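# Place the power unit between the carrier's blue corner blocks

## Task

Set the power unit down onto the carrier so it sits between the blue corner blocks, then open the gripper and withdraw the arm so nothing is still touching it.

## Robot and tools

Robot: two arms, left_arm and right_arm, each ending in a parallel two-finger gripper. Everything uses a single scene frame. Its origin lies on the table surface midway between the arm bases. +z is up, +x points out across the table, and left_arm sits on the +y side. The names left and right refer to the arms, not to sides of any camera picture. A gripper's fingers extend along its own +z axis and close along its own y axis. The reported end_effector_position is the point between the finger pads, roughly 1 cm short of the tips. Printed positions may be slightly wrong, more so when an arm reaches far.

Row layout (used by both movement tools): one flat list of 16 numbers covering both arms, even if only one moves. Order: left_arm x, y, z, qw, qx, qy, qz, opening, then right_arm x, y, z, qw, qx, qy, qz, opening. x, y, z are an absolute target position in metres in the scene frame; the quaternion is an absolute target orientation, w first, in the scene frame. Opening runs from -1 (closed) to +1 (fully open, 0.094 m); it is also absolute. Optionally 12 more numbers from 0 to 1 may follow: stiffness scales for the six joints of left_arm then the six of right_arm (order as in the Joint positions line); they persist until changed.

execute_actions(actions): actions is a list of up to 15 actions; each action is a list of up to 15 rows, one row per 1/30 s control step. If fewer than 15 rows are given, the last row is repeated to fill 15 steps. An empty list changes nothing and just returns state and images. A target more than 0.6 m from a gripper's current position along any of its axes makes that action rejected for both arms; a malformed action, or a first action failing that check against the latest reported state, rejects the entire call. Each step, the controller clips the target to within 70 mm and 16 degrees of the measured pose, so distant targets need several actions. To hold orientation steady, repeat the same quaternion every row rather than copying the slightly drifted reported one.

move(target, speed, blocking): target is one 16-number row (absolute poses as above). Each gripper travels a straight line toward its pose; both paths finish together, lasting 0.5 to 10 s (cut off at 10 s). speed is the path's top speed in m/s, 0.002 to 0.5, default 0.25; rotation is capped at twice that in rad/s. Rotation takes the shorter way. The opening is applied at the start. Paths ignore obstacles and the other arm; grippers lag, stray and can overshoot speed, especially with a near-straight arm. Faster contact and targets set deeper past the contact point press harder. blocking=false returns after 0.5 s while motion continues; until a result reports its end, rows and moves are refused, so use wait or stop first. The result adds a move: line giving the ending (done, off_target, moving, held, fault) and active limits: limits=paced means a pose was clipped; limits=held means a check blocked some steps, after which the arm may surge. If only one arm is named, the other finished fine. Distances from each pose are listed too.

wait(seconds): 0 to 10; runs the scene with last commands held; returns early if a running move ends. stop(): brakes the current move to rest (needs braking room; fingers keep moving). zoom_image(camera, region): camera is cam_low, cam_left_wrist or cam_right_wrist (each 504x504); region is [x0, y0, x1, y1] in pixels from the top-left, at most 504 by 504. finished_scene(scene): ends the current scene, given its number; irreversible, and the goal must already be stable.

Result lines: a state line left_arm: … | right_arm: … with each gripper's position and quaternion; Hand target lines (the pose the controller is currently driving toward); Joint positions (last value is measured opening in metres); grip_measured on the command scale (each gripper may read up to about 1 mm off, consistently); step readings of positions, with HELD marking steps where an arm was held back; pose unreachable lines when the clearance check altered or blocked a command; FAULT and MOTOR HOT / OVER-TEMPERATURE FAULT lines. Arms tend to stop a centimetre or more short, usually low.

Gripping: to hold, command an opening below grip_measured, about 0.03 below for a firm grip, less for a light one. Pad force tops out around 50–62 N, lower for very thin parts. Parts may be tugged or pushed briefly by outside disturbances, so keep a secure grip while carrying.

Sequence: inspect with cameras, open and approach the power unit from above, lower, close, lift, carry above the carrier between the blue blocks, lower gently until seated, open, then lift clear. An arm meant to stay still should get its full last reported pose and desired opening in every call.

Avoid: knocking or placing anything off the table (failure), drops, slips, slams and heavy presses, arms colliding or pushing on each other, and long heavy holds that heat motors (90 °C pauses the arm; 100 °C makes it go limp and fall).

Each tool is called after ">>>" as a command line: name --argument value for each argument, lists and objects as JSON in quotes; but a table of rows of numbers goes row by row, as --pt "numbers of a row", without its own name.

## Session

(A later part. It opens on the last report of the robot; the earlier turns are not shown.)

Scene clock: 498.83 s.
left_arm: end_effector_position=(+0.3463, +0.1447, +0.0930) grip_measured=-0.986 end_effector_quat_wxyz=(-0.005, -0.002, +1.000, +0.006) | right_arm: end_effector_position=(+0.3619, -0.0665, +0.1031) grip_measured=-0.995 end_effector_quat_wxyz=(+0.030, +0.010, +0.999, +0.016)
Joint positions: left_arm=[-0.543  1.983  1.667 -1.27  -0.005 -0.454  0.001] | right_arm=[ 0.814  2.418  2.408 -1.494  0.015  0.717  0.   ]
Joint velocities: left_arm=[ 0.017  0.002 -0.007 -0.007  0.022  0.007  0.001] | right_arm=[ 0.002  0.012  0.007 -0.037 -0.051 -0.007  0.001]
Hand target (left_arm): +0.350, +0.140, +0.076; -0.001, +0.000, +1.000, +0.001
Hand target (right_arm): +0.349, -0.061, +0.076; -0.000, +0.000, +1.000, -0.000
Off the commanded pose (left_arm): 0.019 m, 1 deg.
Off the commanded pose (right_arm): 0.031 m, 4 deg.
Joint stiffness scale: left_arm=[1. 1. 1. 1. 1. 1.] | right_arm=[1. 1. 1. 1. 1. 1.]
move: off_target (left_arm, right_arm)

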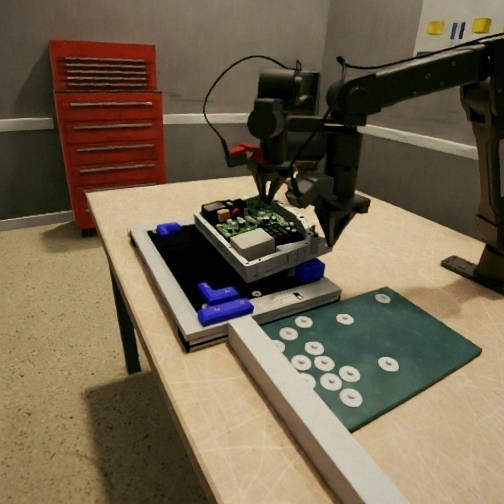

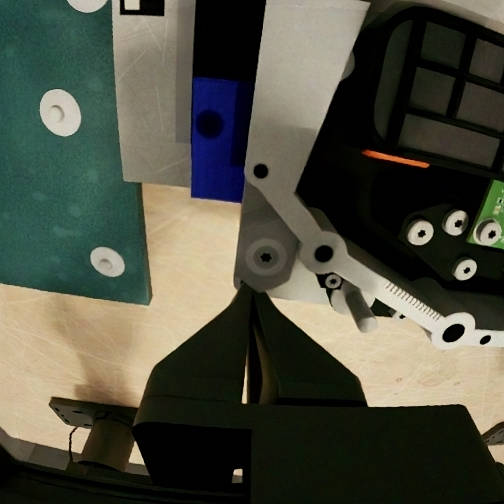

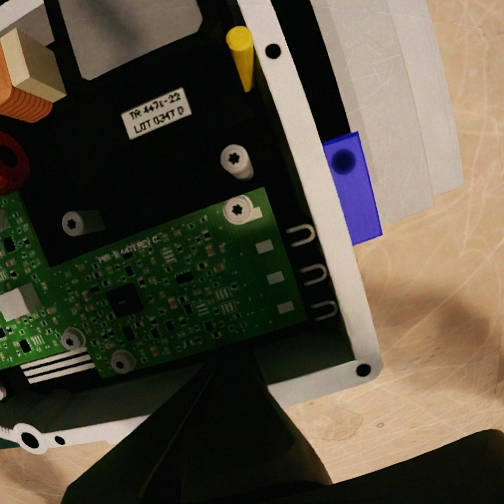

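>>> move --target '[0.3,0.115,0.11,0,0,1,0,-1,0.3,-0.08,0.12,0,0,1,0,-1]' --speed 0.08

>>> move --target '[0.3,0.115,0.07,0,0,1,0,-1,0.3,-0.08,0.07,0,0,1,0,-1]' --speed 0.08

>>> move --target '[0.4,0.115,0.07,0,0,1,0,-1,0.4,-0.08,0.07,0,0,1,0,-1]' --speed 0.04

Scene clock: 514.50 s.
left_arm: end_effector_position=(+0.3061, +0.1138, +0.1048) grip_measured=-0.986 end_effector_quat_wxyz=(-0.002, +0.002, +1.000, +0.002) | right_arm: end_effector_position=(+0.3049, -0.0767, +0.1150) grip_measured=-0.995 end_effector_quat_wxyz=(+0.004, -0.002, +1.000, -0.001)
Joint positions: left_arm=[-0.669  1.892  1.588 -1.273 -0.    -0.574  0.001] | right_arm=[ 0.877  2.221  2.119 -1.464  0.006  0.755  0.   ]
Joint velocities: left_arm=[ 0.002  0.002  0.002  0.037  0.007 -0.066 -0.001] | right_arm=[-0.007 -0.037  0.002 -0.007  0.007  0.007 -0.   ]
Hand target (left_arm): +0.300, +0.114, +0.110; -0.001, +0.000, +1.000, -0.001
Hand target (right_arm): +0.300, -0.079, +0.120; -0.000, +0.001, +1.000, -0.000
Off the commanded pose (left_arm): 0.008 m, 0 deg.
Off the commanded pose (right_arm): 0.008 m, 1 deg.
Joint stiffness scale: left_arm=[1. 1. 1. 1. 1. 1.] | right_arm=[1. 1. 1. 1. 1. 1.]
move: done

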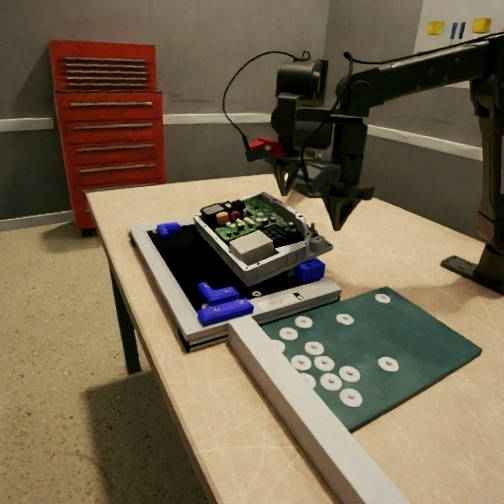

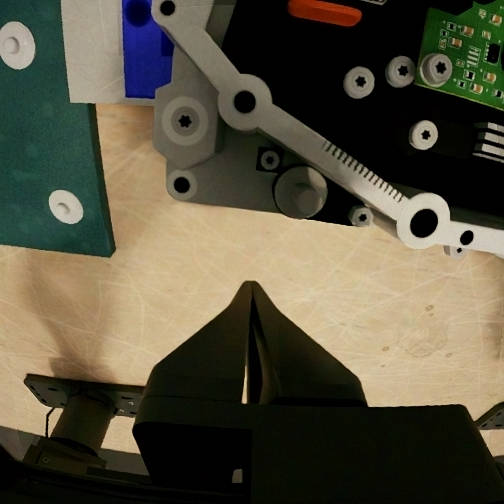

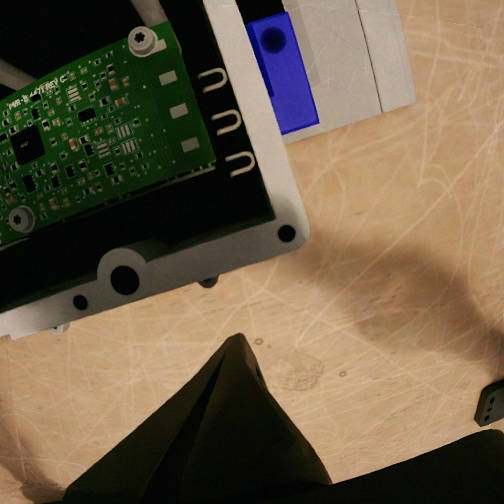

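Scene clock: 515.63 s.
left_arm: end_effector_position=(+0.3019, +0.1165, +0.0707) grip_measured=-0.986 end_effector_quat_wxyz=(-0.003, +0.000, +1.000, +0.002) | right_arm: end_effector_position=(+0.3012, -0.0800, +0.0664) grip_measured=-0.995 end_effector_quat_wxyz=(-0.002, -0.003, +1.000, -0.006)
Joint positions: left_arm=[-0.669  1.892  1.452 -1.139 -0.    -0.576  0.001] | right_arm=[ 0.877  2.206  1.902 -1.277  0.005  0.755  0.   ]
Joint velocities: left_arm=[-0.022 -0.002  0.002 -0.051 -0.007  0.007  0.001] | right_arm=[-0.017 -0.012 -0.007 -0.037  0.022  0.022 -0.   ]
Hand target (left_arm): +0.300, +0.115, +0.070; -0.000, -0.000, +1.000, +0.000
Hand target (right_arm): +0.300, -0.080, +0.070; -0.000, -0.000, +1.000, +0.000
Off the commanded pose (left_arm): 0.003 m, 0 deg.
Off the commanded pose (right_arm): 0.004 m, 1 deg.
Joint stiffness scale: left_arm=[1. 1. 1. 1. 1. 1.] | right_arm=[1. 1. 1. 1. 1. 1.]
move: done

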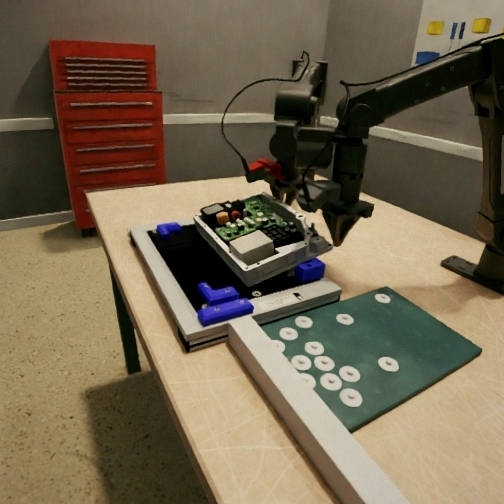

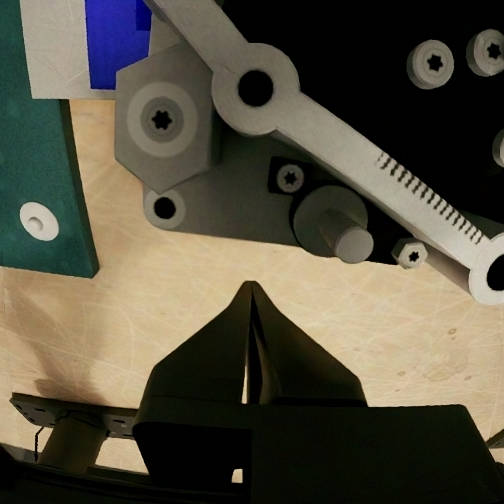

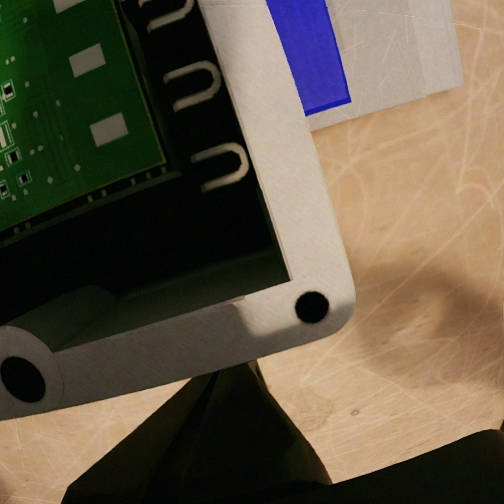

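Scene clock: 518.40 s.
left_arm: end_effector_position=(+0.3934, +0.1152, +0.0657) grip_measured=-0.986 end_effector_quat_wxyz=(-0.005, +0.001, +1.000, +0.003) | right_arm: end_effector_position=(+0.3862, -0.0687, +0.0767) grip_measured=-0.995 end_effector_quat_wxyz=(+0.002, -0.005, +1.000, +0.030)
Joint positions: left_arm=[-0.555  2.221  1.923 -1.284 -0.    -0.461  0.001] | right_arm=[ 0.758  2.594  2.629 -1.568 -0.046  0.631  0.   ]
Joint velocities: left_arm=[-0.002  0.002 -0.017  0.022  0.037 -0.037 -0.001] | right_arm=[-0.002  0.027 -0.012 -0.007 -0.11  -0.037 -0.   ]
Hand target (left_arm): +0.400, +0.117, +0.071; +0.001, +0.000, +1.000, +0.000
Hand target (right_arm): +0.400, -0.081, +0.071; +0.015, +0.000, +1.000, +0.011
Off the commanded pose (left_arm): 0.008 m, 1 deg.
Off the commanded pose (right_arm): 0.019 m, 3 deg.
Joint stiffness scale: left_arm=[1. 1. 1. 1. 1. 1.] | right_arm=[1. 1. 1. 1. 1. 1.]
joint sent to its limit (right arm) — the command would take joint 4 (wrist pitch) past its lower limit, so that joint was sent only as far as its limit.
move: off_target (right_arm)

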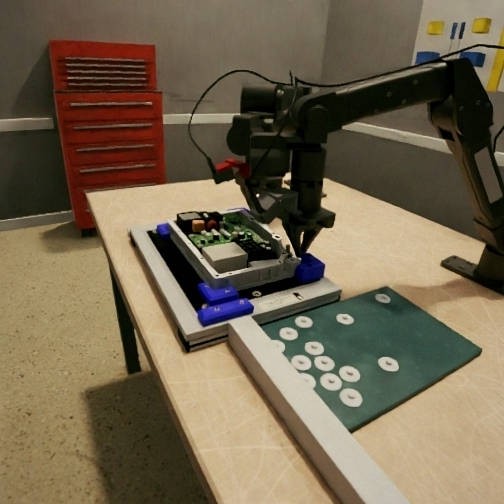

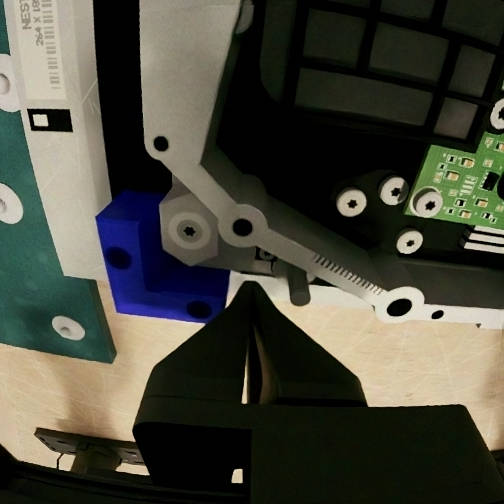

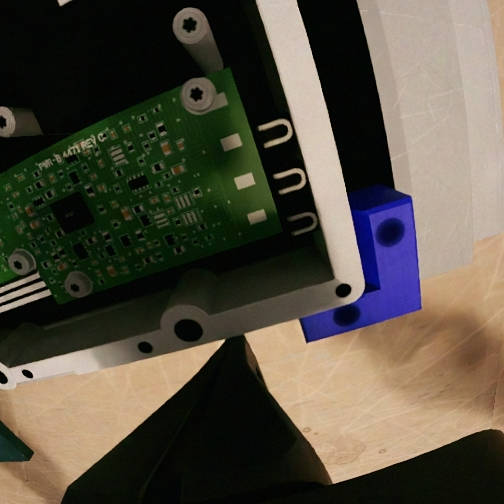

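Nearly in. Back off and look.

>>> move --target '[0.36,0.115,0.16,0,0,1,0,-1,0.33,-0.12,0.14,0,0,1,0,-1]' --speed 0.08

Scene clock: 527.50 s.
left_arm: end_effector_position=(+0.3579, +0.1206, +0.1435) grip_measured=-0.986 end_effector_quat_wxyz=(-0.019, -0.001, +1.000, +0.010) | right_arm: end_effector_position=(+0.3327, -0.1149, +0.1378) grip_measured=-0.995 end_effector_quat_wxyz=(-0.000, -0.001, +1.000, +0.010)
Joint positions: left_arm=[-0.583  2.122  2.073 -1.567 -0.    -0.493  0.001] | right_arm=[ 0.758  2.213  2.198 -1.543 -0.017  0.638  0.   ]
Joint velocities: left_arm=[-0.017  0.012  0.007  0.007  0.007  0.095 -0.001] | right_arm=[ 0.002  0.022  0.007  0.022 -0.022  0.051 -0.001]
Hand target (left_arm): +0.358, +0.116, +0.160; -0.000, -0.000, +1.000, -0.000
Hand target (right_arm): +0.329, -0.119, +0.140; -0.000, +0.000, +1.000, -0.000
Off the commanded pose (left_arm): 0.017 m, 3 deg.
Off the commanded pose (right_arm): 0.006 m, 1 deg.
Joint stiffness scale: left_arm=[1. 1. 1. 1. 1. 1.] | right_arm=[1. 1. 1. 1. 1. 1.]
move: off_target (left_arm)

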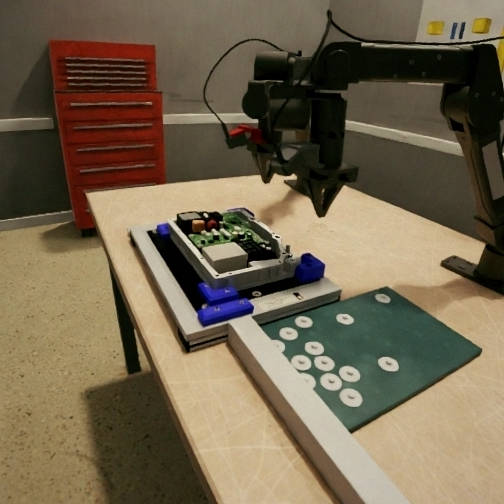

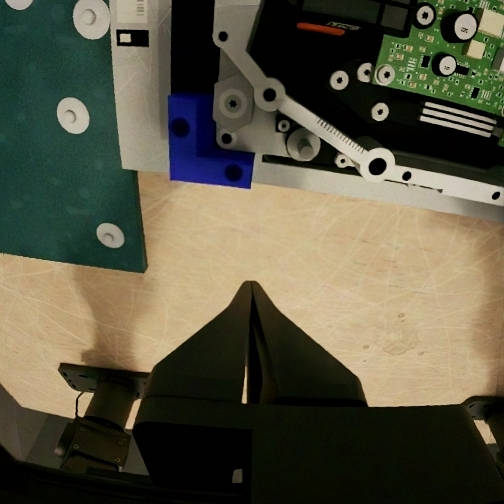

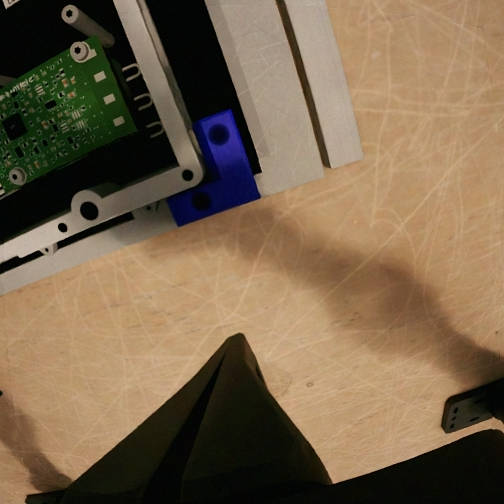

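>>> move --target '[0.45,0.06,0.11,0,0,1,0,-1,0.3,-0.2,0.16,0,0,1,0,-1]' --speed 0.1

>>> move --target '[0.45,0.1,0.055,0,0,1,0,-1,0.3,-0.2,0.16,0,0,1,0,-1]' --speed 0.04

>>> move --target '[0.3,0.2,0.2,0,0,1,0,-1,0.3,-0.2,0.16,0,0,1,0,-1]' --speed 0.15

Scene clock: 537.33 s.
left_arm: end_effector_position=(+0.4483, +0.0682, +0.1034) grip_measured=-0.986 end_effector_quat_wxyz=(+0.041, -0.000, +0.999, -0.022) | right_arm: end_effector_position=(+0.2974, -0.1939, +0.1578) grip_measured=-0.995 end_effector_quat_wxyz=(-0.007, +0.001, +1.000, +0.004)
Joint positions: left_arm=[-0.59   2.543  2.641 -1.575 -0.    -0.498  0.001] | right_arm=[ 0.639  1.904  1.815 -1.491 -0.014  0.524  0.   ]
Joint velocities: left_arm=[-0.007  0.002  0.032 -0.007  0.051 -0.007  0.   ] | right_arm=[-0.007  0.007 -0.032  0.022 -0.022 -0.051 -0.001]
Hand target (left_arm): +0.450, +0.062, +0.111; +0.053, +0.001, +0.998, -0.029
Hand target (right_arm): +0.299, -0.199, +0.160; +0.000, +0.000, +1.000, +0.000
Off the commanded pose (left_arm): 0.011 m, 5 deg.
Off the commanded pose (right_arm): 0.007 m, 1 deg.
Joint stiffness scale: left_arm=[1. 1. 1. 1. 1. 1.] | right_arm=[1. 1. 1. 1. 1. 1.]
joint sent to its limit (left arm) — the command would take joint 4 (wrist pitch) past its lower limit, so that joint was sent only as far as its limit.
move: off_target (left_arm)

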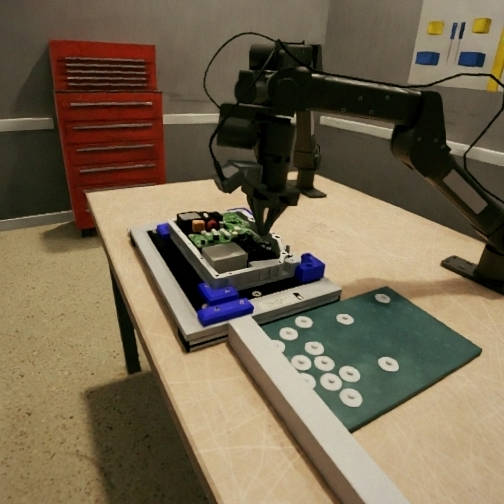

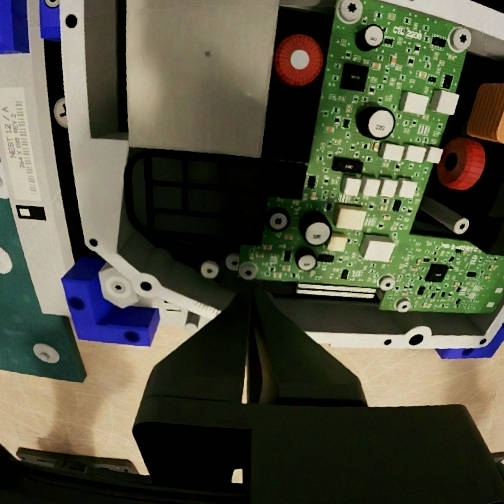

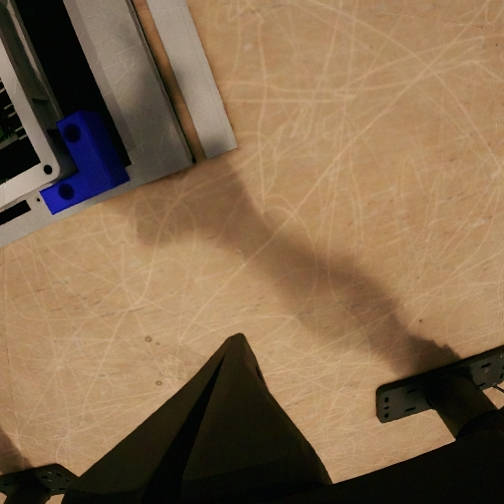

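Scene clock: 539.00 s.
left_arm: end_effector_position=(+0.4456, +0.0719, +0.0918) grip_measured=-0.987 end_effector_quat_wxyz=(+0.024, +0.014, +0.999, -0.044) | right_arm: end_effector_position=(+0.2974, -0.1939, +0.1578) grip_measured=-0.995 end_effector_quat_wxyz=(-0.007, -0.002, +1.000, +0.004)
Joint positions: left_arm=[-0.566  2.488  2.487 -1.488  0.057 -0.447  0.001] | right_arm=[ 0.639  1.904  1.815 -1.491 -0.014  0.517  0.   ]
Joint velocities: left_arm=[ 0.007  0.007 -0.017 -0.007 -0.007  0.007  0.001] | right_arm=[-0.007 -0.007 -0.002  0.022 -0.066  0.022 -0.001]
Hand target (left_arm): +0.448, +0.099, +0.057; -0.002, +0.001, +1.000, +0.000
Hand target (right_arm): +0.300, -0.200, +0.160; -0.000, -0.000, +1.000, -0.000
Off the commanded pose (left_arm): 0.047 m, 6 deg.
Off the commanded pose (right_arm): 0.007 m, 1 deg.
Joint stiffness scale: left_arm=[1. 1. 1. 1. 1. 1.] | right_arm=[1. 1. 1. 1. 1. 1.]
move: off_target (left_arm)

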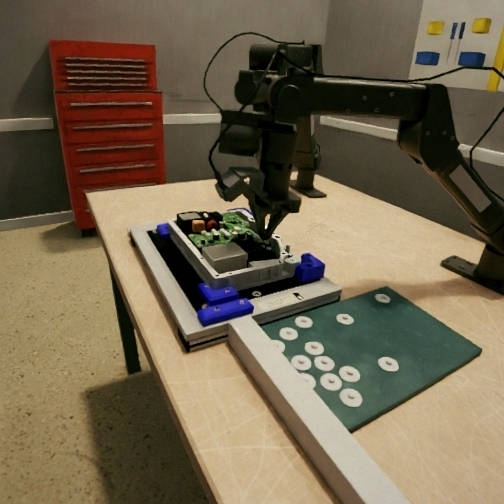

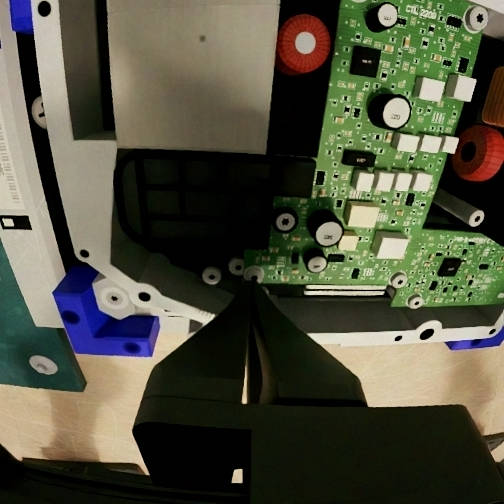

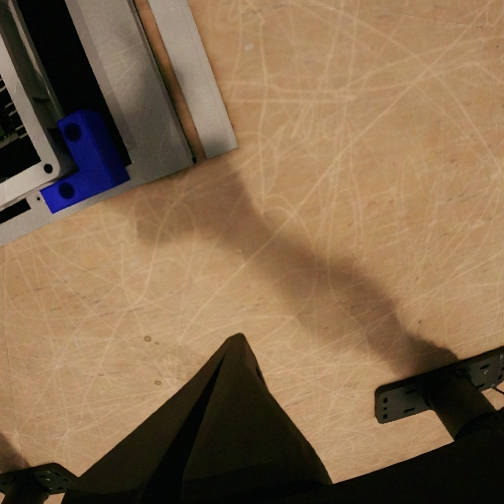

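Scene clock: 541.00 s.
left_arm: end_effector_position=(+0.2999, +0.1914, +0.1952) grip_measured=-0.987 end_effector_quat_wxyz=(+0.006, +0.000, +1.000, -0.008) | right_arm: end_effector_position=(+0.2974, -0.1939, +0.1578) grip_measured=-0.995 end_effector_quat_wxyz=(-0.007, -0.002, +1.000, +0.004)
Joint positions: left_arm=[-0.464  1.74   1.76  -1.573  0.011 -0.37   0.001] | right_arm=[ 0.639  1.904  1.815 -1.491 -0.014  0.517  0.   ]
Joint velocities: left_arm=[-0.007 -0.002  0.002 -0.007  0.022 -0.037 -0.   ] | right_arm=[-0.017  0.012 -0.007  0.007 -0.007  0.037 -0.   ]
Hand target (left_arm): +0.297, +0.198, +0.198; +0.010, -0.000, +1.000, -0.003
Hand target (right_arm): +0.300, -0.200, +0.160; -0.000, -0.000, +1.000, -0.000
Off the commanded pose (left_arm): 0.010 m, 1 deg.
Off the commanded pose (right_arm): 0.007 m, 1 deg.
Joint stiffness scale: left_arm=[1. 1. 1. 1. 1. 1.] | right_arm=[1. 1. 1. 1. 1. 1.]
joint sent to its limit (left arm) — the command would take joint 4 (wrist pitch) past its lower limit, so that joint was sent only as far as its limit.
move: done

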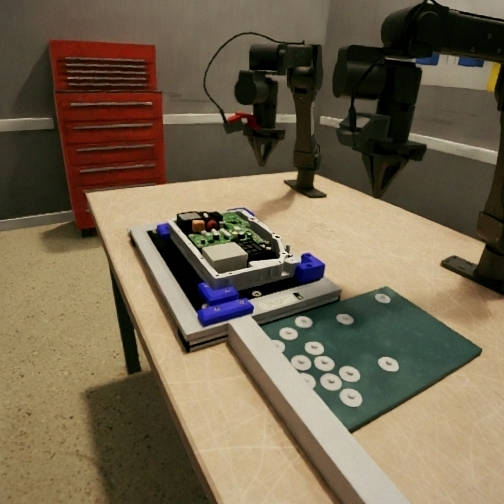

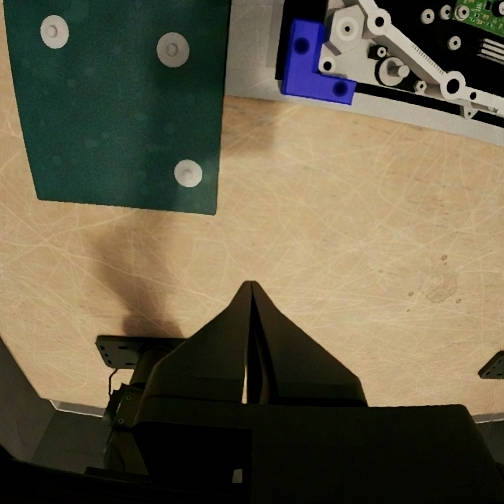

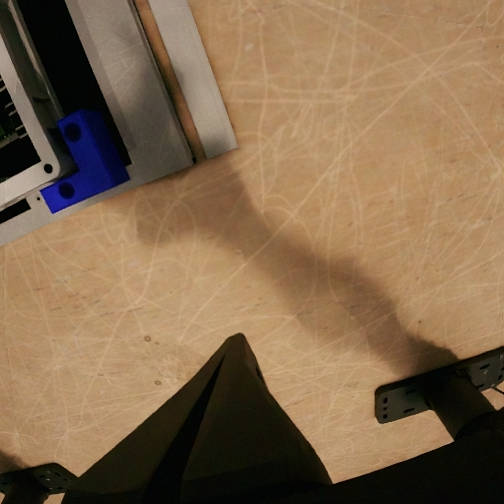

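>>> finished_scene --scene 1

The scene is finished: the task was done.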